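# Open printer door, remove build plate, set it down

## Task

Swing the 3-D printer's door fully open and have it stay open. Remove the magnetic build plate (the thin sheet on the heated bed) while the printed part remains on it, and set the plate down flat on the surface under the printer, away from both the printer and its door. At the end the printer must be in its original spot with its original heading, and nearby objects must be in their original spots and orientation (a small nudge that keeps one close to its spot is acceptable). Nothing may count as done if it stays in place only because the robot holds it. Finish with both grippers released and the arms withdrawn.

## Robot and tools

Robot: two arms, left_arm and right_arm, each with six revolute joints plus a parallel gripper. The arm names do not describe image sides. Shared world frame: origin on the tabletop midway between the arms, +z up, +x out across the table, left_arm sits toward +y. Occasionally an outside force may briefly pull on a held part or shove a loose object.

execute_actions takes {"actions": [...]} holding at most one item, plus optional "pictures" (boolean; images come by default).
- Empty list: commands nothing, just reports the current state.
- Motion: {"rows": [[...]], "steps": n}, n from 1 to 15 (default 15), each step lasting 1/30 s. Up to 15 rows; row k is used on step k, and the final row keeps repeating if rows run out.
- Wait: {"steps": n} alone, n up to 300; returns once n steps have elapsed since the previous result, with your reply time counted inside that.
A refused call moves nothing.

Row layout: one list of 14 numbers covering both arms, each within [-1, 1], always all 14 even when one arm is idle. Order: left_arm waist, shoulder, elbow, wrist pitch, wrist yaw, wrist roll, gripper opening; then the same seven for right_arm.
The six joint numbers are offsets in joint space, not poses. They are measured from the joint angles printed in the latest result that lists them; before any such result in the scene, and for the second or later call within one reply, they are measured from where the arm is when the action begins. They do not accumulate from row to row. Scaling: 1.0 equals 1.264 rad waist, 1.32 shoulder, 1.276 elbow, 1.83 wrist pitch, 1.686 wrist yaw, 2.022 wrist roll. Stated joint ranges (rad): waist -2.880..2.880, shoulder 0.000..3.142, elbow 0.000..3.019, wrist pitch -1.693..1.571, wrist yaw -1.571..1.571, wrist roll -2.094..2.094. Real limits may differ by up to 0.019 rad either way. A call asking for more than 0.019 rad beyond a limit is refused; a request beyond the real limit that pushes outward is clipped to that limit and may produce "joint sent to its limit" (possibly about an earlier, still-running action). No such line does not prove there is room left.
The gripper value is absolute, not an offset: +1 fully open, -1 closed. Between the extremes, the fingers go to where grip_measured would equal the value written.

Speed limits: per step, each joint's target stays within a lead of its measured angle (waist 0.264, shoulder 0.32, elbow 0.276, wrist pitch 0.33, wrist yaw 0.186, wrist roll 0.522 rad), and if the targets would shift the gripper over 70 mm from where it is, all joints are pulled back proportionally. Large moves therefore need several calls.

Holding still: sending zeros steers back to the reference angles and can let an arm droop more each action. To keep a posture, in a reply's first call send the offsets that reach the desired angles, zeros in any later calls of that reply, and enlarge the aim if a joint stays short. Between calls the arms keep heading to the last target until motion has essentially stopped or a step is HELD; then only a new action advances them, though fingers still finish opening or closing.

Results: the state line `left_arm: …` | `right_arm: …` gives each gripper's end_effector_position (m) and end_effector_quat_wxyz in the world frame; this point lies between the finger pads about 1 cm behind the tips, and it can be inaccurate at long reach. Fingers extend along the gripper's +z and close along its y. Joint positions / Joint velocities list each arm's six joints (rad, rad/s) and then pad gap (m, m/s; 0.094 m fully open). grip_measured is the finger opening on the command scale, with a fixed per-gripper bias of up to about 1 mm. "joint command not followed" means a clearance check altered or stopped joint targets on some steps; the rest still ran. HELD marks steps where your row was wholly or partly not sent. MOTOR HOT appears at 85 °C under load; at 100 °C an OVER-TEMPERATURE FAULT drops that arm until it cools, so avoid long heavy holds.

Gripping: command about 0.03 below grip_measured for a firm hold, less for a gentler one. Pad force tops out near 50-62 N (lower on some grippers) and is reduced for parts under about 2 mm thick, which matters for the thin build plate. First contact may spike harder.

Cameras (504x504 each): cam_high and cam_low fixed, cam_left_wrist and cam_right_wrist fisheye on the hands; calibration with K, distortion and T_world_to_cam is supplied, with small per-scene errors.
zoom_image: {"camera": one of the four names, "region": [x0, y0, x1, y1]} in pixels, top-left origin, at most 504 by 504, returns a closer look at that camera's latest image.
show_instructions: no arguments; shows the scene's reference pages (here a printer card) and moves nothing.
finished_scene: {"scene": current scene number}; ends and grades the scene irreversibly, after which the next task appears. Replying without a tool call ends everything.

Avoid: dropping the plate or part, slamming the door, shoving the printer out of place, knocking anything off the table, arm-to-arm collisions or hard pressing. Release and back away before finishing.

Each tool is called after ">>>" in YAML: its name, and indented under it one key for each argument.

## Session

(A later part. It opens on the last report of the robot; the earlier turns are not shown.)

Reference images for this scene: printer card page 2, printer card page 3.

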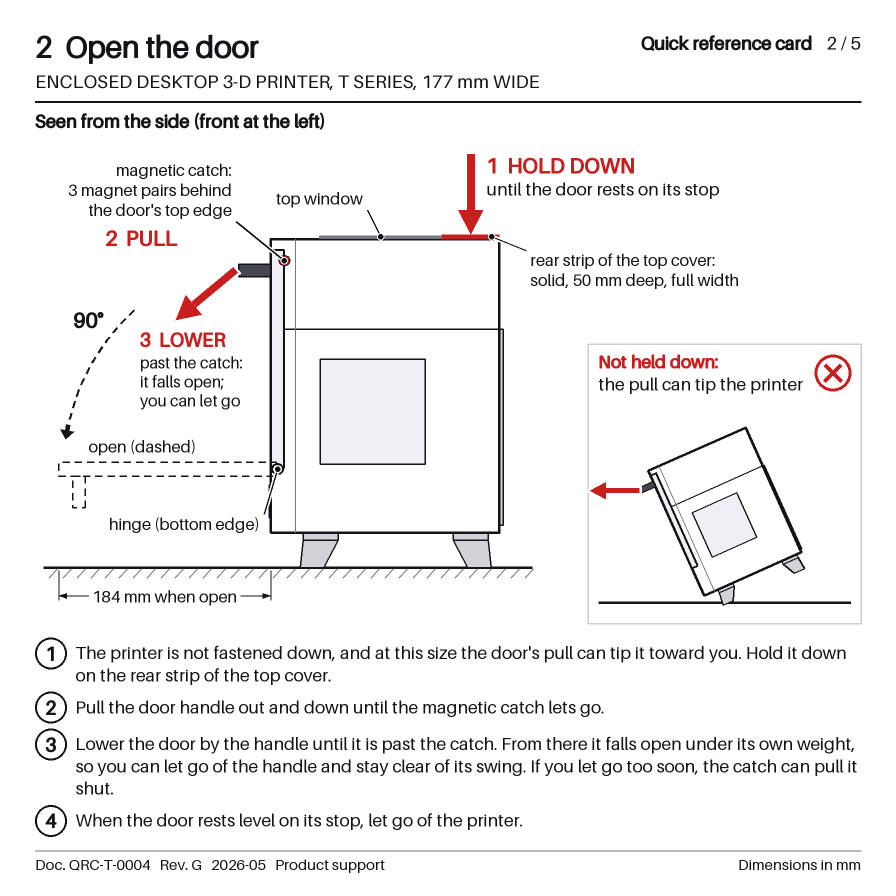

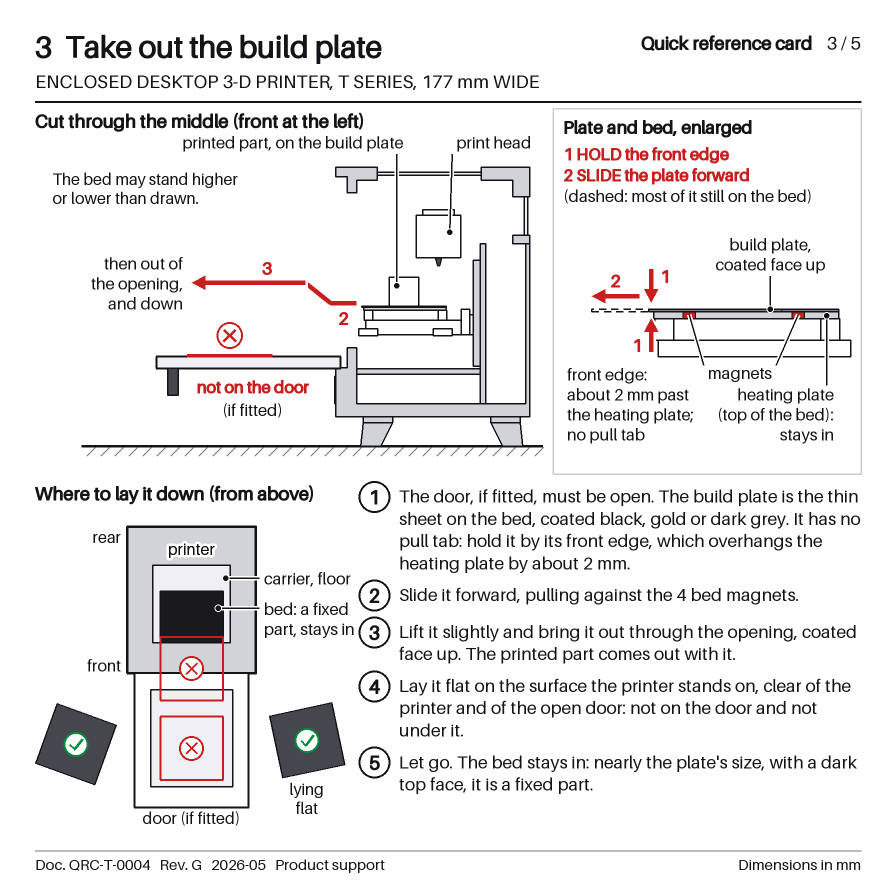

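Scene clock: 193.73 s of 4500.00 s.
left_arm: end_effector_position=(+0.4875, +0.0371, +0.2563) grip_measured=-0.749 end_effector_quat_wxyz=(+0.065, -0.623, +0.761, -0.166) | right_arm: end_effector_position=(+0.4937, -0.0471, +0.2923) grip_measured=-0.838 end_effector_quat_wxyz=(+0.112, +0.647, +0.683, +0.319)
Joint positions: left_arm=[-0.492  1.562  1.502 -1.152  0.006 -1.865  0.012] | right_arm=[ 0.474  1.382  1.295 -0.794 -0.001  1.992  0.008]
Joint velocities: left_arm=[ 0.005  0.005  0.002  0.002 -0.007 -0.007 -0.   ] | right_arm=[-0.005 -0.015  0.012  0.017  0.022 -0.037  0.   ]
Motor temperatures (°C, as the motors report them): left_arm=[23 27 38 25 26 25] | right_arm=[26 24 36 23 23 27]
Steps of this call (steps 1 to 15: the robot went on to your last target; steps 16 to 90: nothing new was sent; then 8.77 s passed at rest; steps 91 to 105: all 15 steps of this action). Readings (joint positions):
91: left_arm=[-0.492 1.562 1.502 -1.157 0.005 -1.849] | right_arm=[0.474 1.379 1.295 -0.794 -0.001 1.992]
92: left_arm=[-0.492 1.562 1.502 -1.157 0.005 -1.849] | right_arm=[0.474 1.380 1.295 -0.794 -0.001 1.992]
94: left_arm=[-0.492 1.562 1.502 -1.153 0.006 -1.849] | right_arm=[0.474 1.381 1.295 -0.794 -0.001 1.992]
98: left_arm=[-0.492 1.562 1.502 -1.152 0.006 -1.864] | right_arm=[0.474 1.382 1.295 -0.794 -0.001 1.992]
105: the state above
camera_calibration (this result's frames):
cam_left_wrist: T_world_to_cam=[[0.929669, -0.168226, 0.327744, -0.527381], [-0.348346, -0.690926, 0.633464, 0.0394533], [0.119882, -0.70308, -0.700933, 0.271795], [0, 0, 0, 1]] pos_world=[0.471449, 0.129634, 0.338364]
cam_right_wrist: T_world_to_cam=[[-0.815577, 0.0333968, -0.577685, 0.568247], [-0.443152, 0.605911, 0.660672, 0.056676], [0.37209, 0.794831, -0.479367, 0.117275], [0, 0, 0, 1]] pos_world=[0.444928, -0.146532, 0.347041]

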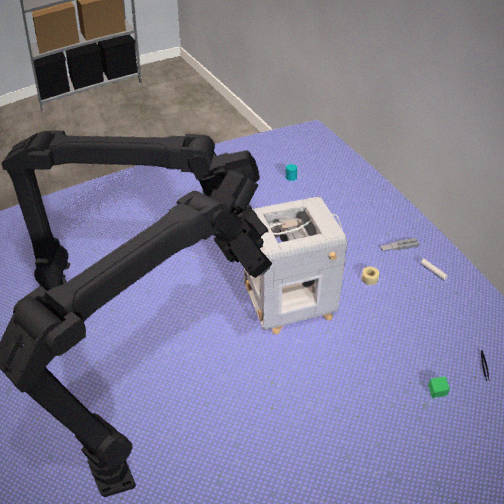

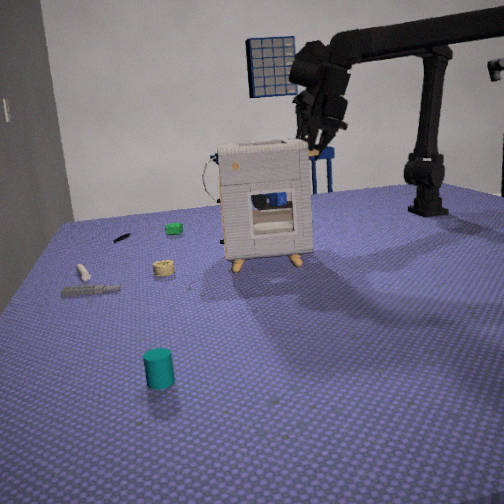

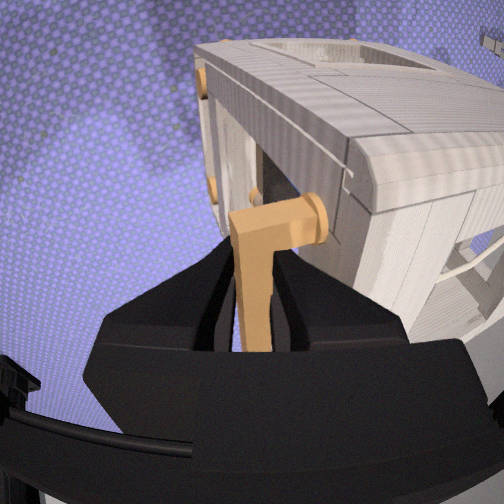

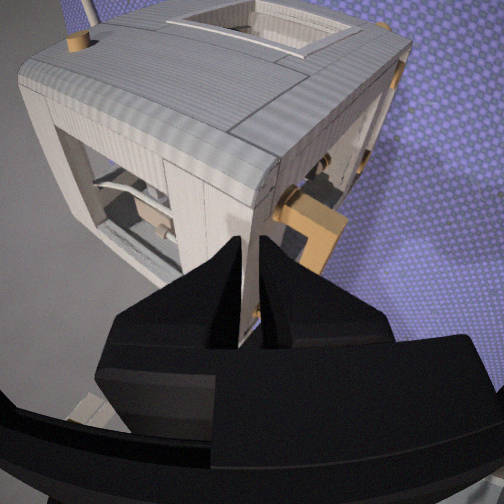

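>>> execute_actions:
  actions:
    - {"rows":[[-0.004,-0.016,0,-0.005,0,0,-0.73,0,0.05,-0.012,0,0,0,-0.84],[-0.005,-0.019,-0.004,-0.007,0,0,-0.73,0,0.05,-0.012,0,0,0,-0.84],[-0.006,-0.022,-0.008,-0.009,0,0,-0.73,0,0.05,-0.012,0,0,0,-0.84],[-0.007,-0.024,-0.012,-0.011,0,0,-0.73,0,0.05,-0.012,0,0,0,-0.84],[-0.008,-0.027,-0.016,-0.013,0,0,-0.73,0,0.05,-0.012,0,0,0,-0.84],[-0.009,-0.03,-0.02,-0.015,0,0,-0.73,0,0.05,-0.012,0,0,0,-0.84],[-0.01,-0.033,-0.024,-0.017,0,0,-0.73,0,0.05,-0.012,0,0,0,-0.84],[-0.011,-0.035,-0.028,-0.019,0,0,-0.73,0,0.05,-0.012,0,0,0,-0.84],[-0.012,-0.038,-0.032,-0.02,0,0,-0.73,0,0.05,-0.012,0,0,0,-0.84],[-0.013,-0.041,-0.036,-0.02,0,0,-0.73,0,0.05,-0.012,0,0,0,-0.84],[-0.014,-0.043,-0.04,-0.02,0,0,-0.73,0,0.05,-0.012,0,0,0,-0.84],[-0.015,-0.046,-0.044,-0.02,0,0,-0.73,0,0.05,-0.012,0,0,0,-0.84],[-0.016,-0.049,-0.048,-0.02,0,0,-0.73,0,0.05,-0.012,0,0,0,-0.84],[-0.017,-0.051,-0.052,-0.02,0,0,-0.73,0,0.05,-0.012,0,0,0,-0.84],[-0.018,-0.054,-0.055,-0.02,0,0,-0.73,0,0.05,-0.012,0,0,0,-0.84]],"steps":15}
  pictures: false

>>> execute_actions:
  actions:
    - {"steps":10}

Scene clock: 213.77 s of 4500.00 s.
left_arm: end_effector_position=(+0.4828, +0.0386, +0.2555) grip_measured=-0.725 end_effector_quat_wxyz=(+0.070, -0.623, +0.760, -0.171) | right_arm: end_effector_position=(+0.4931, -0.0458, +0.2919) grip_measured=-0.838 end_effector_quat_wxyz=(+0.110, +0.647, +0.684, +0.319)
Joint positions: left_arm=[-0.495  1.541  1.472 -1.13   0.001 -1.868  0.013] | right_arm=[ 0.476  1.383  1.295 -0.794 -0.004  1.992  0.008]
Joint velocities: left_arm=[-0.015 -0.063 -0.076  0.1   -0.037 -0.051 -0.   ] | right_arm=[ 0.015 -0.015 -0.017 -0.017 -0.11  -0.022 -0.   ]
Motor temperatures (°C, as the motors report them): left_arm=[23 28 38 25 26 25] | right_arm=[26 24 34 22 23 27]
Steps of this call (steps 1 to 15: the robot went on to your last target; steps 16 to 90: nothing new was sent; then 16.53 s passed at rest; steps 91 to 105: all 15 steps of this action). Readings (joint positions):
91: left_arm=[-0.492 1.562 1.502 -1.152 0.006 -1.867] | right_arm=[0.474 1.383 1.295 -0.794 -0.001 1.992]
92: left_arm=[-0.492 1.561 1.501 -1.152 0.006 -1.868] | right_arm=[0.474 1.383 1.295 -0.794 -0.001 1.992]
94: left_arm=[-0.492 1.560 1.500 -1.152 0.006 -1.868] | right_arm=[0.474 1.383 1.295 -0.794 -0.001 1.992]
98: left_arm=[-0.492 1.556 1.494 -1.147 0.006 -1.868] | right_arm=[0.474 1.383 1.295 -0.794 -0.001 1.992]
105: the state above

Scene clock: 214.10 s of 4500.00 s.
left_arm: end_effector_position=(+0.4809, +0.0402, +0.2557) grip_measured=-0.725 end_effector_quat_wxyz=(+0.071, -0.625, +0.758, -0.172) | right_arm: end_effector_position=(+0.4923, -0.0441, +0.2919) grip_measured=-0.838 end_effector_quat_wxyz=(+0.109, +0.645, +0.685, +0.320)
Joint positions: left_arm=[-0.495  1.534  1.464 -1.127 -0.002 -1.874  0.013] | right_arm=[ 0.479  1.383  1.295 -0.794 -0.005  1.992  0.008]
Joint velocities: left_arm=[-0.005 -0.015 -0.012 -0.012 -0.037 -0.022 -0.001] | right_arm=[ 0.005 -0.015 -0.007 -0.012  0.007 -0.081  0.001]
Motor temperatures (°C, as the motors report them): left_arm=[23 28 38 25 26 25] | right_arm=[26 24 34 22 23 27]
Steps of this call (steps 1 to 10: the robot went on to your last target). Readings (joint positions):
1: left_arm=[-0.495 1.539 1.470 -1.127 0.001 -1.868] | right_arm=[0.476 1.383 1.295 -0.794 -0.004 1.992]
2: left_arm=[-0.495 1.538 1.468 -1.127 0.000 -1.869] | right_arm=[0.477 1.383 1.295 -0.794 -0.005 1.992]
4: left_arm=[-0.495 1.536 1.466 -1.127 -0.001 -1.871] | right_arm=[0.478 1.383 1.295 -0.794 -0.005 1.992]
8: left_arm=[-0.495 1.534 1.464 -1.127 -0.002 -1.874] | right_arm=[0.479 1.383 1.295 -0.794 -0.005 1.992]
10: the state above
camera_calibration (this result's frames):
cam_left_wrist: T_world_to_cam=[[0.925791, -0.15925, 0.342857, -0.522814], [-0.35251, -0.691276, 0.630773, 0.0423972], [0.136558, -0.704824, -0.696114, 0.265231], [0, 0, 0, 1]] pos_world=[0.462742, 0.132991, 0.337139]
cam_right_wrist: T_world_to_cam=[[-0.81705, 0.0289382, -0.575841, 0.566773], [-0.446094, 0.601016, 0.663159, 0.0550458], [0.36528, 0.798713, -0.478151, 0.118418], [0, 0, 0, 1]] pos_world=[0.444382, -0.144067, 0.346488]

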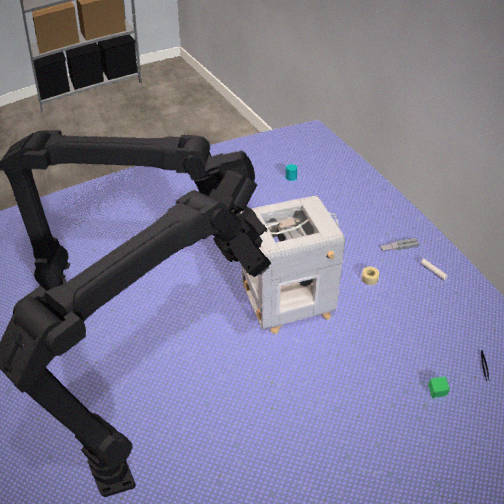

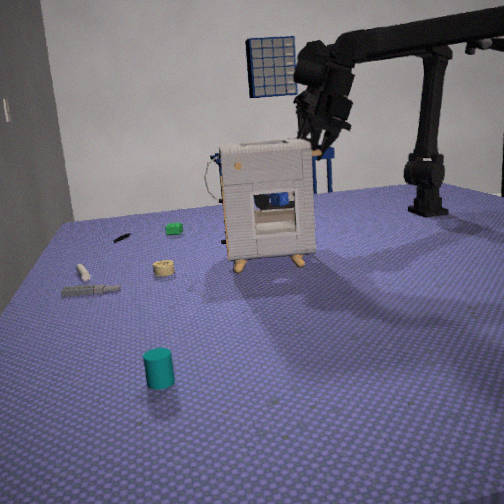

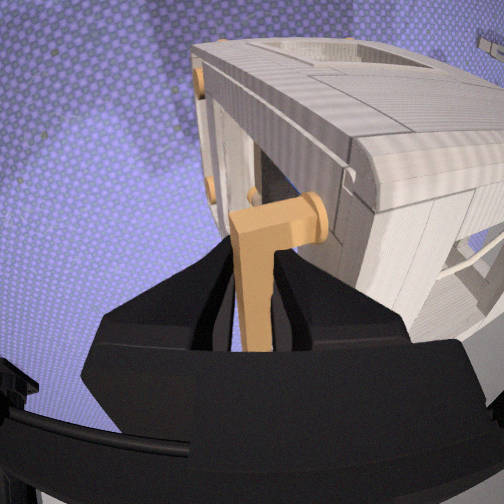

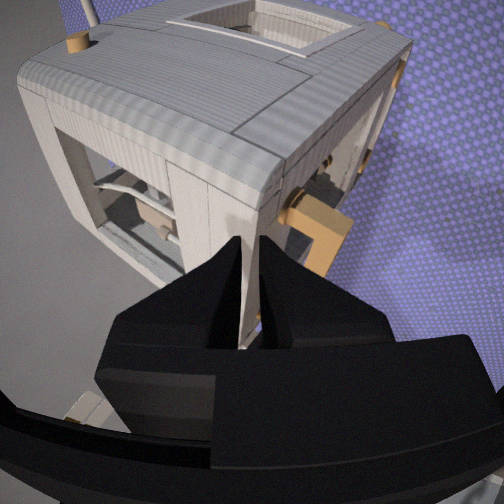

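>>> execute_actions:
  actions:
    - {"rows":[[-0.014,-0.03,-0.022,-0.03,0,0,-0.73,-0.008,0.056,-0.016,0,0,0,-0.84],[-0.014,-0.03,-0.022,-0.03,0,0,-0.73,-0.014,0.062,-0.02,0,0,0,-0.84],[-0.014,-0.03,-0.022,-0.03,0,0,-0.73,-0.02,0.068,-0.025,0,0,0,-0.84],[-0.014,-0.03,-0.022,-0.03,0,0,-0.73,-0.026,0.074,-0.03,0,0,0,-0.84],[-0.014,-0.03,-0.022,-0.03,0,0,-0.73,-0.032,0.08,-0.034,0,0,0,-0.84],[-0.015,-0.033,-0.026,-0.034,0,0,-0.73,-0.034,0.087,-0.038,0,0,0,-0.84],[-0.016,-0.036,-0.03,-0.038,0,0,-0.73,-0.036,0.087,-0.038,0,0,0,-0.84],[-0.017,-0.039,-0.034,-0.042,0,0,-0.73,-0.038,0.087,-0.038,0,0,0,-0.84],[-0.018,-0.042,-0.038,-0.046,0,0,-0.73,-0.04,0.088,-0.037,0,0,0,-0.84],[-0.019,-0.045,-0.042,-0.05,0,0,-0.73,-0.042,0.089,-0.036,0,0,0,-0.84],[-0.02,-0.048,-0.046,-0.054,0,0,-0.73,-0.044,0.09,-0.035,0,0,0,-0.84],[-0.021,-0.051,-0.05,-0.058,0,0,-0.73,-0.046,0.09,-0.034,0,0,0,-0.84]],"steps":15}

Scene clock: 233.27 s of 4500.00 s.
left_arm: end_effector_position=(+0.4376, +0.0463, +0.2464) grip_measured=-0.728 end_effector_quat_wxyz=(+0.049, -0.621, +0.771, -0.132) | right_arm: end_effector_position=(+0.4936, -0.0449, +0.2904) grip_measured=-0.838 end_effector_quat_wxyz=(+0.101, +0.646, +0.685, +0.322)
Joint positions: left_arm=[-0.523  1.484  1.402 -1.207  0.005 -1.879  0.013] | right_arm=[ 0.47   1.387  1.295 -0.792 -0.027  1.992  0.008]
Joint velocities: left_arm=[-0.171 -0.259 -0.3   -0.442 -0.051  0.037 -0.   ] | right_arm=[-0.005 -0.005  0.007  0.007 -0.066  0.022  0.001]
Motor temperatures (°C, as the motors report them): left_arm=[23 28 36 25 26 25] | right_arm=[26 24 33 22 23 27]
Steps of this call (steps 1 to 15: the robot went on to your last target; steps 16 to 90: nothing new was sent; then 15.67 s passed at rest; steps 91 to 105: all 15 steps of this action). Readings (joint positions):
91: left_arm=[-0.495 1.534 1.464 -1.126 -0.003 -1.876] | right_arm=[0.479 1.383 1.295 -0.794 -0.006 1.992]
92: left_arm=[-0.495 1.534 1.464 -1.126 -0.004 -1.877] | right_arm=[0.479 1.384 1.295 -0.794 -0.006 1.992]
94: left_arm=[-0.495 1.534 1.464 -1.125 -0.004 -1.878] | right_arm=[0.477 1.385 1.295 -0.794 -0.008 1.992]
98: left_arm=[-0.495 1.533 1.462 -1.123 -0.005 -1.878] | right_arm=[0.472 1.386 1.295 -0.793 -0.020 1.992]
105: the state above
camera_calibration (this result's frames):
cam_left_wrist: T_world_to_cam=[[0.94615, -0.194895, 0.258487, -0.465095], [-0.318237, -0.706393, 0.632246, 0.0225509], [0.0593714, -0.680459, -0.730377, 0.310042], [0, 0, 0, 1]] pos_world=[0.428819, 0.136256, 0.332411]
cam_right_wrist: T_world_to_cam=[[-0.822549, 0.0331667, -0.567727, 0.567556], [-0.442598, 0.589527, 0.675696, 0.0512842], [0.357101, 0.807067, -0.470235, 0.119956], [0, 0, 0, 1]] pos_world=[0.446704, -0.14587, 0.343972]

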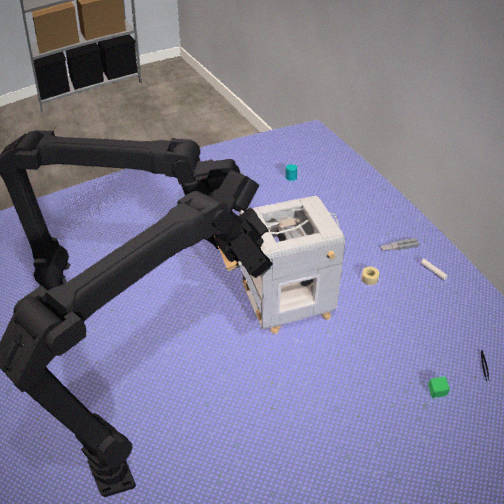

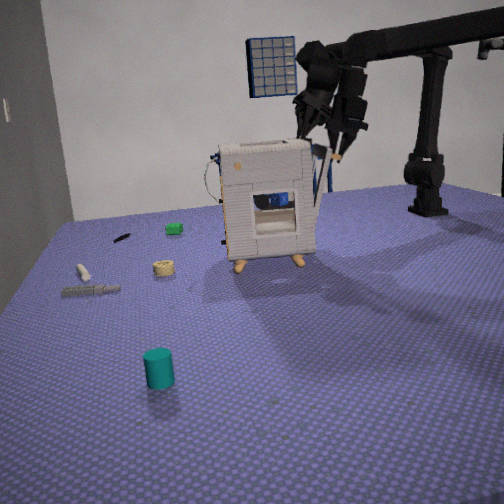

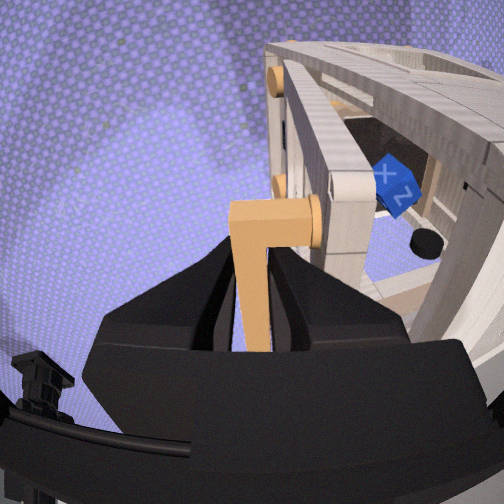

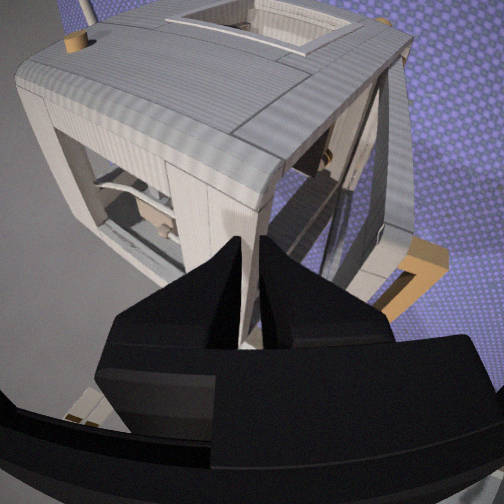

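Door released. Relaxing the brace's sideways push and stabilising.

>>> execute_actions:
  actions:
    - {"rows":[[0,0,0.02,0,0,0,-0.68,-0.005,0.06,-0.03,0,0,0,-0.84]],"steps":8}
  pictures: false

Scene clock: 236.33 s of 4500.00 s.
left_arm: end_effector_position=(+0.4296, +0.0478, +0.2440) grip_measured=-0.682 end_effector_quat_wxyz=(+0.045, -0.619, +0.774, -0.124) | right_arm: end_effector_position=(+0.4932, -0.0441, +0.2911) grip_measured=-0.838 end_effector_quat_wxyz=(+0.099, +0.645, +0.685, +0.323)
Joint positions: left_arm=[-0.528  1.475  1.39  -1.221  0.005 -1.879  0.015] | right_arm=[ 0.47   1.385  1.295 -0.792 -0.03   1.992  0.008]
Joint velocities: left_arm=[-0.005 -0.005 -0.017 -0.007  0.007  0.022  0.   ] | right_arm=[-0.015 -0.005 -0.002 -0.032  0.007 -0.007  0.   ]
Motor temperatures (°C, as the motors report them): left_arm=[23 28 36 25 26 25] | right_arm=[26 24 33 22 23 27]
Steps of this call (steps 1 to 30: the robot went on to your last target; steps 31 to 84: nothing new was sent; steps 85 to 92: all 8 steps of this action). Readings (joint positions):
85: left_arm=[-0.528 1.475 1.390 -1.221 0.005 -1.879] | right_arm=[0.470 1.385 1.295 -0.792 -0.030 1.992]
86: left_arm=[-0.528 1.475 1.390 -1.221 0.005 -1.879] | right_arm=[0.470 1.385 1.295 -0.792 -0.030 1.992]
88: left_arm=[-0.528 1.475 1.390 -1.221 0.005 -1.879] | right_arm=[0.470 1.385 1.295 -0.792 -0.030 1.992]
92: the state above

>>> execute_actions:
  actions:
    - {"rows":[[-0.006,-0.025,-0.017,0.025,0,0,-0.66,-0.005,0.06,-0.03,0,0,0,-0.84],[-0.007,-0.036,-0.034,0.038,0,0,-0.66,-0.005,0.06,-0.03,0,0,0,-0.84],[-0.009,-0.046,-0.05,0.052,0,0,-0.66,-0.005,0.06,-0.03,0,0,0,-0.84],[-0.01,-0.057,-0.067,0.065,0,0,-0.66,-0.005,0.06,-0.03,0,0,0,-0.84],[-0.011,-0.067,-0.084,0.079,0,0,-0.66,-0.005,0.06,-0.03,0,0,0,-0.84],[-0.013,-0.077,-0.101,0.093,0,0,-0.66,-0.005,0.06,-0.03,0,0,0,-0.84],[-0.014,-0.088,-0.118,0.106,0,0,-0.66,-0.005,0.06,-0.03,0,0,0,-0.84],[-0.015,-0.098,-0.134,0.12,0,0,-0.66,-0.005,0.06,-0.03,0,0,0,-0.84],[-0.016,-0.109,-0.151,0.133,0,0,-0.66,-0.005,0.06,-0.03,0,0,0,-0.84],[-0.018,-0.119,-0.168,0.147,0,0,-0.66,-0.005,0.06,-0.03,0,0,0,-0.84],[-0.019,-0.129,-0.185,0.161,0,0,-0.66,-0.005,0.06,-0.03,0,0,0,-0.84],[-0.02,-0.14,-0.202,0.174,0,0,-0.66,-0.005,0.06,-0.03,0,0,0,-0.84],[-0.021,-0.15,-0.218,0.188,0,0,-0.66,-0.005,0.06,-0.03,0,0,0,-0.84],[-0.023,-0.161,-0.235,0.201,0,0,-0.66,-0.005,0.06,-0.03,0,0,0,-0.84],[-0.024,-0.171,-0.252,0.215,0,0,-0.66,-0.005,0.06,-0.03,0,0,0,-0.84]],"steps":15}
  pictures: false

>>> execute_actions:
  actions:
    - {"steps":12}

Scene clock: 267.30 s of 4500.00 s.
left_arm: end_effector_position=(+0.4023, +0.0526, +0.2297) grip_measured=-0.661 end_effector_quat_wxyz=(+0.084, -0.598, +0.763, -0.233) | right_arm: end_effector_position=(+0.4931, -0.0440, +0.2911) grip_measured=-0.838 end_effector_quat_wxyz=(+0.099, +0.645, +0.685, +0.323)
Joint positions: left_arm=[-0.548  1.28   1.103 -0.894  0.006 -1.879  0.016] | right_arm=[ 0.47   1.385  1.295 -0.792 -0.031  1.992  0.008]
Joint velocities: left_arm=[-0.073 -0.396 -0.613  0.755  0.037  0.022 -0.   ] | right_arm=[ 0.005 -0.005  0.012  0.007 -0.066 -0.066 -0.001]
Motor temperatures (°C, as the motors report them): left_arm=[23 28 38 25 26 25] | right_arm=[26 24 32 22 23 27]
Steps of this call (steps 1 to 15: the robot went on to your last target; steps 16 to 90: nothing new was sent; then 27.47 s passed at rest; steps 91 to 105: all 15 steps of this action). Readings (joint positions):
91: left_arm=[-0.528 1.473 1.387 -1.215 0.005 -1.879] | right_arm=[0.470 1.385 1.295 -0.792 -0.030 1.992]
92: left_arm=[-0.528 1.467 1.376 -1.199 0.005 -1.879] | right_arm=[0.470 1.385 1.295 -0.792 -0.030 1.992]
94: left_arm=[-0.529 1.444 1.341 -1.156 0.006 -1.879] | right_arm=[0.470 1.385 1.295 -0.792 -0.031 1.992]
98: left_arm=[-0.537 1.380 1.253 -1.065 0.006 -1.879] | right_arm=[0.470 1.385 1.295 -0.792 -0.031 1.992]
105: the state above

Scene clock: 267.70 s of 4500.00 s.
left_arm: end_effector_position=(+0.3969, +0.0530, +0.2268) grip_measured=-0.661 end_effector_quat_wxyz=(+0.088, -0.593, +0.761, -0.247) | right_arm: end_effector_position=(+0.4931, -0.0440, +0.2911) grip_measured=-0.838 end_effector_quat_wxyz=(+0.099, +0.645, +0.685, +0.323)
Joint positions: left_arm=[-0.553  1.253  1.061 -0.848  0.006 -1.879  0.016] | right_arm=[ 0.47   1.385  1.295 -0.792 -0.031  1.992  0.008]
Joint velocities: left_arm=[ 0.005 -0.005 -0.022 -0.002  0.037 -0.037 -0.   ] | right_arm=[ 0.005 -0.024 -0.007 -0.002 -0.037 -0.022 -0.   ]
Motor temperatures (°C, as the motors report them): left_arm=[23 28 38 25 26 25] | right_arm=[26 24 32 22 23 27]
Steps of this call (steps 1 to 12: the robot went on to your last target). Readings (joint positions):
1: left_arm=[-0.550 1.268 1.085 -0.874 0.006 -1.879] | right_arm=[0.470 1.385 1.295 -0.792 -0.031 1.992]
2: left_arm=[-0.552 1.259 1.072 -0.864 0.006 -1.879] | right_arm=[0.470 1.385 1.295 -0.792 -0.031 1.992]
4: left_arm=[-0.553 1.253 1.062 -0.856 0.006 -1.879] | right_arm=[0.470 1.385 1.295 -0.792 -0.031 1.992]
8: left_arm=[-0.553 1.253 1.061 -0.849 0.006 -1.879] | right_arm=[0.470 1.385 1.295 -0.792 -0.031 1.992]
12: the state above
camera_calibration (this result's frames):
cam_left_wrist: T_world_to_cam=[[0.861815, -0.175534, 0.475881, -0.437002], [-0.474104, -0.612234, 0.632767, 0.0835131], [0.180279, -0.770945, -0.610854, 0.232382], [0, 0, 0, 1]] pos_world=[0.374315, 0.153575, 0.297068]
cam_right_wrist: T_world_to_cam=[[-0.822445, 0.0325282, -0.567914, 0.567481], [-0.444718, 0.585752, 0.677585, 0.0503204], [0.354697, 0.809838, -0.467283, 0.120188], [0, 0, 0, 1]] pos_world=[0.44647, -0.145267, 0.344346]

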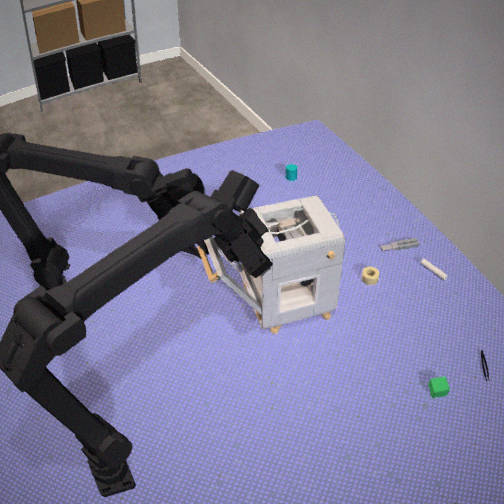

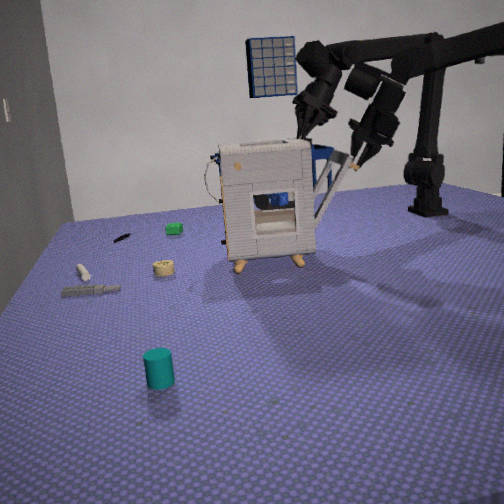

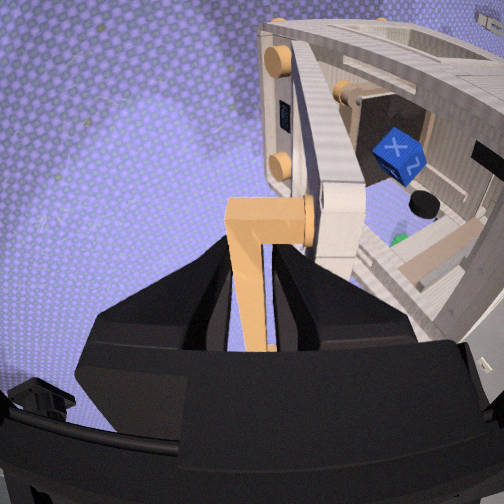

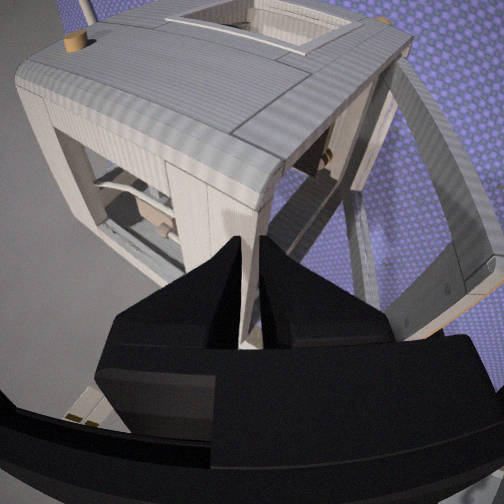

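>>> execute_actions:
  actions:
    - {"rows":[[-0.005,-0.009,-0.008,0.023,0,0,-0.66,-0.005,0.06,-0.03,0,0,0,-0.84],[-0.006,-0.015,-0.022,0.035,0,0,-0.66,-0.005,0.06,-0.03,0,0,0,-0.84],[-0.007,-0.021,-0.035,0.047,0,0,-0.66,-0.005,0.06,-0.03,0,0,0,-0.84],[-0.008,-0.027,-0.048,0.059,0,0,-0.66,-0.005,0.06,-0.03,0,0,0,-0.84],[-0.009,-0.033,-0.062,0.071,0,0,-0.66,-0.005,0.06,-0.03,0,0,0,-0.84],[-0.01,-0.038,-0.075,0.082,0,0,-0.66,-0.005,0.06,-0.03,0,0,0,-0.84],[-0.011,-0.044,-0.088,0.094,0,0,-0.66,-0.005,0.06,-0.03,0,0,0,-0.84],[-0.012,-0.05,-0.101,0.106,0,0,-0.66,-0.005,0.06,-0.03,0,0,0,-0.84],[-0.013,-0.056,-0.115,0.118,0,0,-0.66,-0.005,0.06,-0.03,0,0,0,-0.84],[-0.014,-0.062,-0.128,0.13,0,0,-0.66,-0.005,0.06,-0.03,0,0,0,-0.84],[-0.015,-0.068,-0.141,0.142,0,0,-0.66,-0.005,0.06,-0.03,0,0,0,-0.84],[-0.016,-0.074,-0.155,0.154,0,0,-0.66,-0.005,0.06,-0.03,0,0,0,-0.84],[-0.017,-0.08,-0.168,0.166,0,0,-0.66,-0.005,0.06,-0.03,0,0,0,-0.84],[-0.018,-0.086,-0.181,0.178,0,0,-0.66,-0.005,0.06,-0.03,0,0,0,-0.84],[-0.019,-0.092,-0.195,0.19,0,0,-0.66,-0.005,0.06,-0.03,0,0,0,-0.84]],"steps":15}
  pictures: false

>>> execute_actions:
  actions:
    - {"rows":[[-0.007,-0.017,-0.032,0.045,0,0.002,-0.66,-0.005,0.06,-0.03,0,0,0,-0.84],[-0.008,-0.02,-0.043,0.057,0,0.003,-0.66,-0.005,0.06,-0.03,0,0,0,-0.84],[-0.009,-0.023,-0.055,0.069,0,0.005,-0.66,-0.005,0.06,-0.03,0,0,0,-0.84],[-0.01,-0.026,-0.066,0.081,0,0.007,-0.66,-0.005,0.06,-0.03,0,0,0,-0.84],[-0.011,-0.03,-0.078,0.093,0,0.009,-0.66,-0.005,0.06,-0.03,0,0,0,-0.84],[-0.011,-0.033,-0.09,0.105,0,0.01,-0.66,-0.005,0.06,-0.03,0,0,0,-0.84],[-0.012,-0.036,-0.101,0.117,0,0.012,-0.66,-0.005,0.06,-0.03,0,0,0,-0.84],[-0.013,-0.039,-0.113,0.129,0,0.014,-0.66,-0.005,0.06,-0.03,0,0,0,-0.84],[-0.014,-0.042,-0.124,0.141,0,0.015,-0.66,-0.005,0.06,-0.03,0,0,0,-0.84],[-0.015,-0.045,-0.136,0.153,0,0.017,-0.66,-0.005,0.06,-0.03,0,0,0,-0.84],[-0.016,-0.048,-0.148,0.165,0,0.019,-0.66,-0.005,0.06,-0.03,0,0,0,-0.84],[-0.017,-0.051,-0.159,0.177,0,0.02,-0.66,-0.005,0.06,-0.03,0,0,0,-0.84],[-0.018,-0.054,-0.171,0.189,0,0.022,-0.66,-0.005,0.06,-0.03,0,0,0,-0.84],[-0.019,-0.057,-0.182,0.201,0,0.024,-0.66,-0.005,0.06,-0.03,0,0,0,-0.84],[-0.019,-0.06,-0.194,0.213,0,0.026,-0.66,-0.005,0.06,-0.03,0,0,0,-0.84]],"steps":15}
  pictures: false

>>> execute_actions:
  actions:
    - {"steps":12}

Scene clock: 295.77 s of 4500.00 s.
left_arm: end_effector_position=(+0.3783, +0.0524, +0.2037) grip_measured=-0.661 end_effector_quat_wxyz=(+0.113, -0.568, +0.746, -0.328) | right_arm: end_effector_position=(+0.4931, -0.0440, +0.2911) grip_measured=-0.838 end_effector_quat_wxyz=(+0.099, +0.645, +0.685, +0.323)
Joint positions: left_arm=[-0.575  1.145  0.844 -0.561  0.009 -1.879  0.016] | right_arm=[ 0.47   1.385  1.295 -0.792 -0.031  1.992  0.008]
Joint velocities: left_arm=[-0.073 -0.239 -0.466  0.652 -0.022  0.022  0.   ] | right_arm=[ 0.005  0.005 -0.007  0.002  0.007 -0.022 -0.001]
Motor temperatures (°C, as the motors report them): left_arm=[23 27 37 25 26 25] | right_arm=[26 24 31 22 23 27]
Steps of this call (steps 1 to 30: the robot went on to your last target; steps 31 to 90: nothing new was sent; then 24.57 s passed at rest; steps 91 to 105: all 15 steps of this action). Readings (joint positions):
91: left_arm=[-0.553 1.252 1.059 -0.844 0.006 -1.879] | right_arm=[0.470 1.385 1.295 -0.792 -0.031 1.992]
92: left_arm=[-0.553 1.250 1.054 -0.832 0.006 -1.879] | right_arm=[0.470 1.385 1.295 -0.792 -0.031 1.992]
94: left_arm=[-0.554 1.240 1.030 -0.795 0.007 -1.879] | right_arm=[0.470 1.385 1.295 -0.792 -0.031 1.992]
98: left_arm=[-0.562 1.203 0.963 -0.714 0.007 -1.879] | right_arm=[0.470 1.385 1.295 -0.792 -0.031 1.992]
105: the state above

Scene clock: 296.27 s of 4500.00 s.
left_arm: end_effector_position=(+0.3574, +0.0521, +0.1731) grip_measured=-0.661 end_effector_quat_wxyz=(+0.138, -0.528, +0.733, -0.405) | right_arm: end_effector_position=(+0.4931, -0.0440, +0.2911) grip_measured=-0.838 end_effector_quat_wxyz=(+0.099, +0.645, +0.685, +0.323)
Joint positions: left_arm=[-0.6    1.074  0.622 -0.233  0.014 -1.855  0.016] | right_arm=[ 0.47   1.385  1.295 -0.792 -0.031  1.992  0.008]
Joint velocities: left_arm=[-0.063 -0.093 -0.422  0.662  0.11   0.022 -0.001] | right_arm=[-0.005  0.005  0.002 -0.017  0.051  0.051 -0.001]
Motor temperatures (°C, as the motors report them): left_arm=[23 27 37 25 26 25] | right_arm=[26 24 31 22 23 27]
Steps of this call (steps 1 to 15: all 15 steps of this action). Readings (joint positions):
1: left_arm=[-0.577 1.137 0.828 -0.539 0.010 -1.879] | right_arm=[0.470 1.385 1.295 -0.792 -0.031 1.992]
2: left_arm=[-0.579 1.130 0.812 -0.518 0.010 -1.879] | right_arm=[0.470 1.385 1.295 -0.792 -0.031 1.992]
4: left_arm=[-0.582 1.119 0.783 -0.476 0.010 -1.879] | right_arm=[0.470 1.385 1.295 -0.792 -0.031 1.992]
8: left_arm=[-0.588 1.101 0.726 -0.387 0.012 -1.874] | right_arm=[0.470 1.385 1.295 -0.792 -0.031 1.992]
15: the state above

Scene clock: 296.67 s of 4500.00 s.
left_arm: end_effector_position=(+0.3525, +0.0526, +0.1659) grip_measured=-0.661 end_effector_quat_wxyz=(+0.141, -0.520, +0.735, -0.411) | right_arm: end_effector_position=(+0.4931, -0.0440, +0.2911) grip_measured=-0.838 end_effector_quat_wxyz=(+0.099, +0.645, +0.685, +0.323)
Joint positions: left_arm=[-0.605  1.069  0.59  -0.192  0.016 -1.843  0.016] | right_arm=[ 0.47   1.385  1.295 -0.792 -0.031  1.992  0.008]
Joint velocities: left_arm=[-0.015  0.005 -0.007  0.007  0.066  0.037  0.001] | right_arm=[-0.024 -0.005 -0.007 -0.022  0.007 -0.051  0.   ]
Motor temperatures (°C, as the motors report them): left_arm=[23 27 37 25 26 25] | right_arm=[26 24 31 22 23 27]
Steps of this call (steps 1 to 12: the robot went on to your last target). Readings (joint positions):
1: left_arm=[-0.601 1.072 0.609 -0.216 0.015 -1.852] | right_arm=[0.470 1.385 1.295 -0.792 -0.031 1.992]
2: left_arm=[-0.603 1.070 0.599 -0.206 0.016 -1.849] | right_arm=[0.470 1.385 1.295 -0.792 -0.031 1.992]
4: left_arm=[-0.605 1.070 0.590 -0.198 0.016 -1.847] | right_arm=[0.470 1.385 1.295 -0.792 -0.031 1.992]
8: left_arm=[-0.605 1.069 0.590 -0.192 0.016 -1.844] | right_arm=[0.470 1.385 1.295 -0.792 -0.031 1.992]
12: the state above
camera_calibration (this result's frames):
cam_left_wrist: T_world_to_cam=[[0.652974, -0.123465, 0.747249, -0.344037], [-0.70801, -0.449892, 0.544352, 0.189279], [0.268973, -0.884507, -0.381183, 0.139473], [0, 0, 0, 1]] pos_world=[0.321145, 0.166043, 0.207212]
cam_right_wrist: T_world_to_cam=[[-0.822445, 0.0325282, -0.567914, 0.567481], [-0.444718, 0.585752, 0.677585, 0.0503204], [0.354697, 0.809838, -0.467283, 0.120188], [0, 0, 0, 1]] pos_world=[0.44647, -0.145267, 0.344346]

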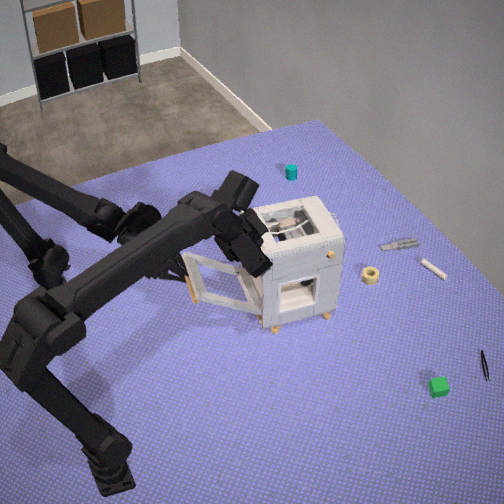

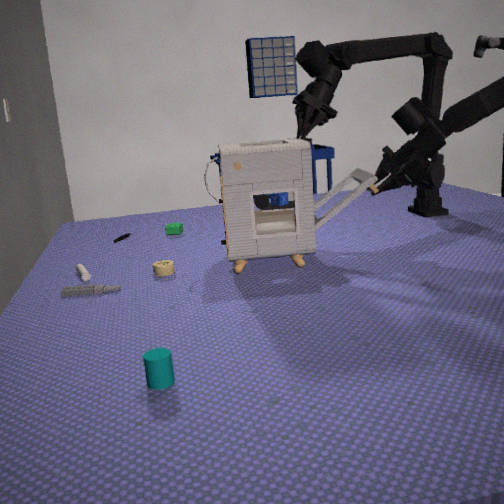

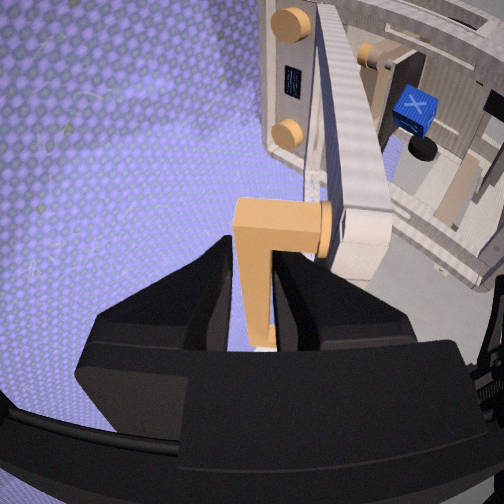

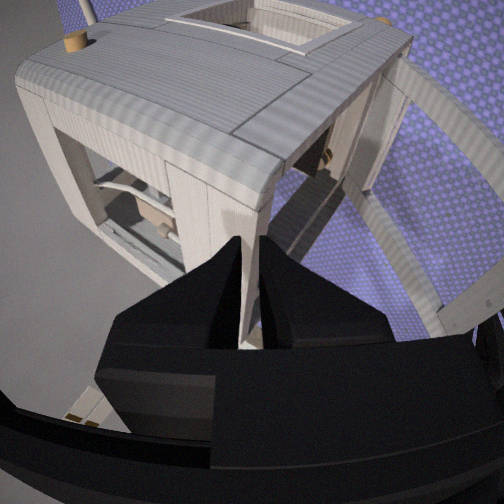

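>>> execute_actions:
  actions:
    - {"rows":[[0,0.01,-0.005,0.028,0,0.002,-0.66,-0.005,0.06,-0.03,0,0,0,-0.84],[0,0.015,-0.016,0.044,0,0.004,-0.66,-0.005,0.06,-0.03,0,0,0,-0.84],[0,0.019,-0.026,0.061,0,0.006,-0.66,-0.005,0.06,-0.03,0,0,0,-0.84],[0,0.024,-0.036,0.078,0,0.008,-0.66,-0.005,0.06,-0.03,0,0,0,-0.84],[0,0.028,-0.047,0.094,0,0.01,-0.66,-0.005,0.06,-0.03,0,0,0,-0.84],[0,0.033,-0.057,0.111,0,0.012,-0.66,-0.005,0.06,-0.03,0,0,0,-0.84],[0,0.037,-0.067,0.128,0,0.014,-0.66,-0.005,0.06,-0.03,0,0,0,-0.84],[0,0.042,-0.077,0.145,0,0.016,-0.66,-0.005,0.06,-0.03,0,0,0,-0.84],[0,0.046,-0.088,0.161,0,0.018,-0.66,-0.005,0.06,-0.03,0,0,0,-0.84],[0,0.051,-0.098,0.178,0,0.02,-0.66,-0.005,0.06,-0.03,0,0,0,-0.84],[0,0.056,-0.108,0.195,0,0.022,-0.66,-0.005,0.06,-0.03,0,0,0,-0.84],[0,0.06,-0.119,0.211,0,0.024,-0.66,-0.005,0.06,-0.03,0,0,0,-0.84],[0,0.065,-0.129,0.228,0,0.026,-0.66,-0.005,0.06,-0.03,0,0,0,-0.84],[0,0.069,-0.139,0.245,0,0.028,-0.66,-0.005,0.06,-0.03,0,0,0,-0.84],[0,0.074,-0.149,0.261,0,0.03,-0.66,-0.005,0.06,-0.03,0,0,0,-0.84]],"steps":15}
  pictures: false

>>> execute_actions:
  actions:
    - {"rows":[[0,0.025,-0.022,0.058,0,0.007,-0.66,-0.005,0.06,-0.03,0,0,0,-0.84],[0,0.034,-0.028,0.074,0,0.008,-0.66,-0.005,0.06,-0.03,0,0,0,-0.84],[0,0.044,-0.033,0.089,0,0.01,-0.66,-0.005,0.06,-0.03,0,0,0,-0.84],[0,0.053,-0.038,0.104,0,0.012,-0.66,-0.005,0.06,-0.03,0,0,0,-0.84],[0,0.063,-0.043,0.12,0,0.014,-0.66,-0.005,0.06,-0.03,0,0,0,-0.84],[0,0.073,-0.049,0.135,0,0.015,-0.66,-0.005,0.06,-0.03,0,0,0,-0.84],[0,0.082,-0.054,0.15,0,0.017,-0.66,-0.005,0.06,-0.03,0,0,0,-0.84],[0,0.092,-0.059,0.165,0,0.019,-0.66,-0.005,0.06,-0.03,0,0,0,-0.84],[0,0.101,-0.065,0.181,0,0.02,-0.66,-0.005,0.06,-0.03,0,0,0,-0.84],[0,0.111,-0.07,0.196,0,0.022,-0.66,-0.005,0.06,-0.03,0,0,0,-0.84],[0,0.121,-0.075,0.211,0,0.024,-0.66,-0.005,0.06,-0.03,0,0,0,-0.84],[0,0.13,-0.081,0.227,0,0.025,-0.66,-0.005,0.06,-0.03,0,0,0,-0.84],[0,0.14,-0.086,0.242,0,0.027,-0.66,-0.005,0.06,-0.03,0,0,0,-0.84],[0,0.149,-0.091,0.257,0,0.029,-0.66,-0.005,0.06,-0.03,0,0,0,-0.84],[0,0.159,-0.096,0.273,0,0.03,-0.66,-0.005,0.06,-0.03,0,0,0,-0.84]],"steps":15}
  pictures: false

>>> execute_actions:
  actions:
    - {"steps":12}

Scene clock: 319.93 s of 4500.00 s.
left_arm: end_effector_position=(+0.3481, +0.0514, +0.1379) grip_measured=-0.661 end_effector_quat_wxyz=(+0.172, -0.482, +0.709, -0.485) | right_arm: end_effector_position=(+0.4945, -0.0430, +0.2916) grip_measured=-0.838 end_effector_quat_wxyz=(+0.099, +0.644, +0.685, +0.326)
Joint positions: left_arm=[-0.611  1.126  0.42   0.215  0.02  -1.816  0.016] | right_arm=[ 0.47   1.387  1.295 -0.784 -0.032  1.992  0.008]
Joint velocities: left_arm=[-0.015  0.21  -0.349  0.94   0.022  0.066 -0.001] | right_arm=[-0.005 -0.005 -0.002  0.007 -0.022 -0.022  0.001]
Motor temperatures (°C, as the motors report them): left_arm=[23 27 37 26 26 25] | right_arm=[26 24 31 22 23 27]
Steps of this call (steps 1 to 30: the robot went on to your last target; steps 31 to 90: nothing new was sent; then 19.77 s passed at rest; steps 91 to 105: all 15 steps of this action). Readings (joint positions):
91: left_arm=[-0.605 1.069 0.588 -0.187 0.016 -1.842] | right_arm=[0.470 1.385 1.295 -0.792 -0.031 1.992]
92: left_arm=[-0.605 1.070 0.583 -0.171 0.016 -1.842] | right_arm=[0.470 1.385 1.295 -0.792 -0.031 1.992]
94: left_arm=[-0.605 1.073 0.566 -0.122 0.018 -1.842] | right_arm=[0.470 1.385 1.295 -0.792 -0.031 1.992]
98: left_arm=[-0.611 1.089 0.515 -0.004 0.023 -1.837] | right_arm=[0.470 1.385 1.295 -0.791 -0.031 1.992]
105: the state above

Scene clock: 320.43 s of 4500.00 s.
left_arm: end_effector_position=(+0.3430, +0.0535, +0.1099) grip_measured=-0.661 end_effector_quat_wxyz=(+0.201, -0.447, +0.685, -0.539) | right_arm: end_effector_position=(+0.4955, -0.0422, +0.2916) grip_measured=-0.838 end_effector_quat_wxyz=(+0.099, +0.643, +0.684, +0.328)
Joint positions: left_arm=[-0.614  1.291  0.297  0.65   0.02  -1.785  0.016] | right_arm=[ 0.47   1.389  1.295 -0.778 -0.034  1.992  0.008]
Joint velocities: left_arm=[-0.005  0.405 -0.183  0.847 -0.022  0.037 -0.001] | right_arm=[-0.005 -0.015 -0.002  0.022 -0.051  0.022 -0.   ]
Motor temperatures (°C, as the motors report them): left_arm=[23 27 37 26 26 25] | right_arm=[26 24 31 22 23 27]
Steps of this call (steps 1 to 15: all 15 steps of this action). Readings (joint positions):
1: left_arm=[-0.611 1.132 0.408 0.247 0.020 -1.815] | right_arm=[0.470 1.387 1.295 -0.782 -0.033 1.992]
2: left_arm=[-0.611 1.140 0.397 0.278 0.021 -1.815] | right_arm=[0.470 1.387 1.295 -0.782 -0.034 1.992]
4: left_arm=[-0.612 1.157 0.379 0.334 0.022 -1.813] | right_arm=[0.470 1.387 1.295 -0.782 -0.034 1.992]
8: left_arm=[-0.614 1.200 0.345 0.449 0.022 -1.805] | right_arm=[0.470 1.388 1.295 -0.780 -0.034 1.992]
15: the state above

Scene clock: 320.83 s of 4500.00 s.
left_arm: end_effector_position=(+0.3430, +0.0539, +0.1070) grip_measured=-0.661 end_effector_quat_wxyz=(+0.207, -0.442, +0.682, -0.544) | right_arm: end_effector_position=(+0.4958, -0.0419, +0.2916) grip_measured=-0.838 end_effector_quat_wxyz=(+0.099, +0.643, +0.684, +0.329)
Joint positions: left_arm=[-0.614  1.319  0.287  0.704  0.019 -1.776  0.016] | right_arm=[ 0.47   1.389  1.295 -0.777 -0.034  1.992  0.008]
Joint velocities: left_arm=[-0.015 -0.005  0.012  0.002  0.066 -0.007  0.   ] | right_arm=[ 0.005 -0.005 -0.012  0.007 -0.081 -0.022 -0.001]
Motor temperatures (°C, as the motors report them): left_arm=[23 27 37 26 26 25] | right_arm=[26 24 31 22 23 27]
Steps of this call (steps 1 to 12: the robot went on to your last target). Readings (joint positions):
1: left_arm=[-0.614 1.303 0.292 0.673 0.020 -1.782] | right_arm=[0.470 1.389 1.295 -0.778 -0.034 1.992]
2: left_arm=[-0.614 1.312 0.290 0.688 0.020 -1.781] | right_arm=[0.470 1.389 1.295 -0.777 -0.034 1.992]
4: left_arm=[-0.614 1.319 0.288 0.702 0.019 -1.780] | right_arm=[0.470 1.389 1.295 -0.777 -0.034 1.992]
8: left_arm=[-0.614 1.319 0.287 0.704 0.019 -1.777] | right_arm=[0.470 1.389 1.295 -0.777 -0.034 1.992]
12: the state above
camera_calibration (this result's frames):
cam_left_wrist: T_world_to_cam=[[0.383343, -0.0196567, 0.923397, -0.225578], [-0.86873, -0.347156, 0.353258, 0.285273], [0.313619, -0.937601, -0.150156, 0.0835337], [0, 0, 0, 1]] pos_world=[0.308101, 0.172922, 0.120066]
cam_right_wrist: T_world_to_cam=[[-0.817372, 0.0350327, -0.575044, 0.569614], [-0.452104, 0.579658, 0.677937, 0.0532864], [0.357079, 0.814107, -0.457958, 0.114088], [0, 0, 0, 1]] pos_world=[0.448939, -0.143723, 0.343675]

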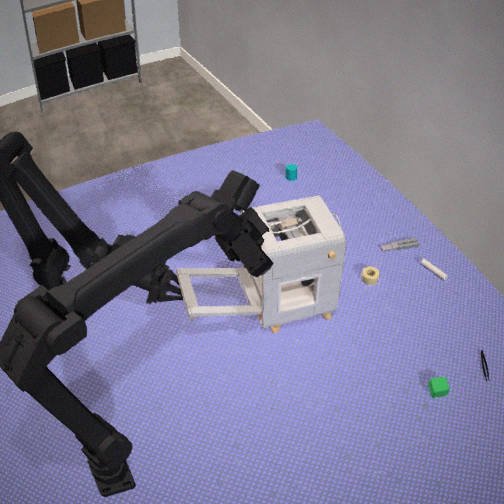

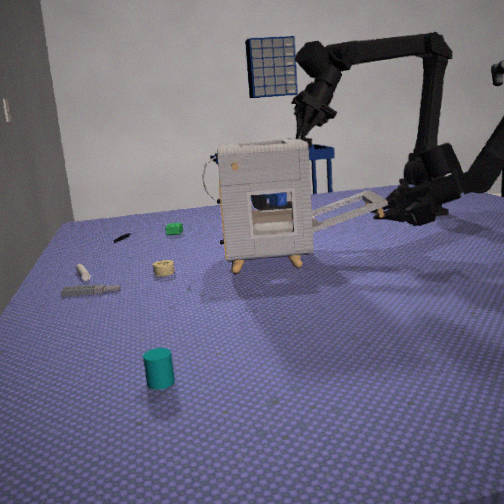

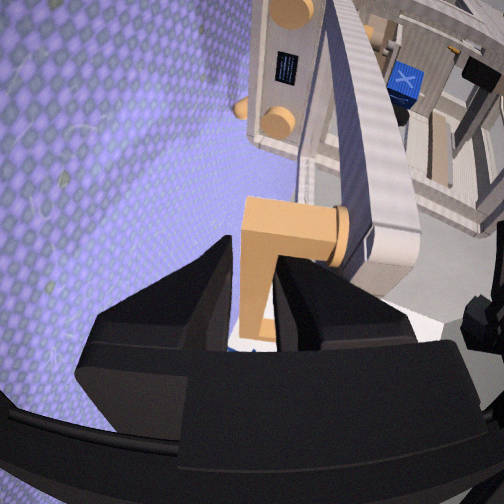

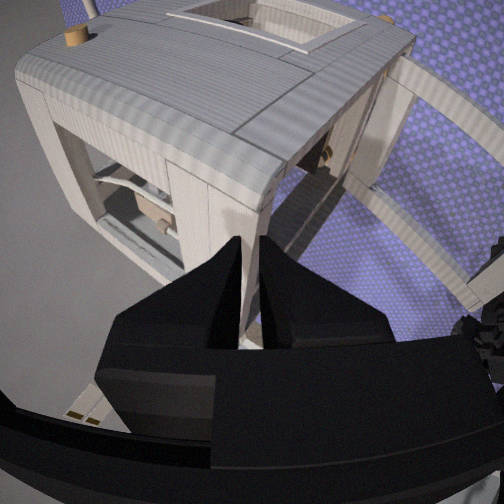

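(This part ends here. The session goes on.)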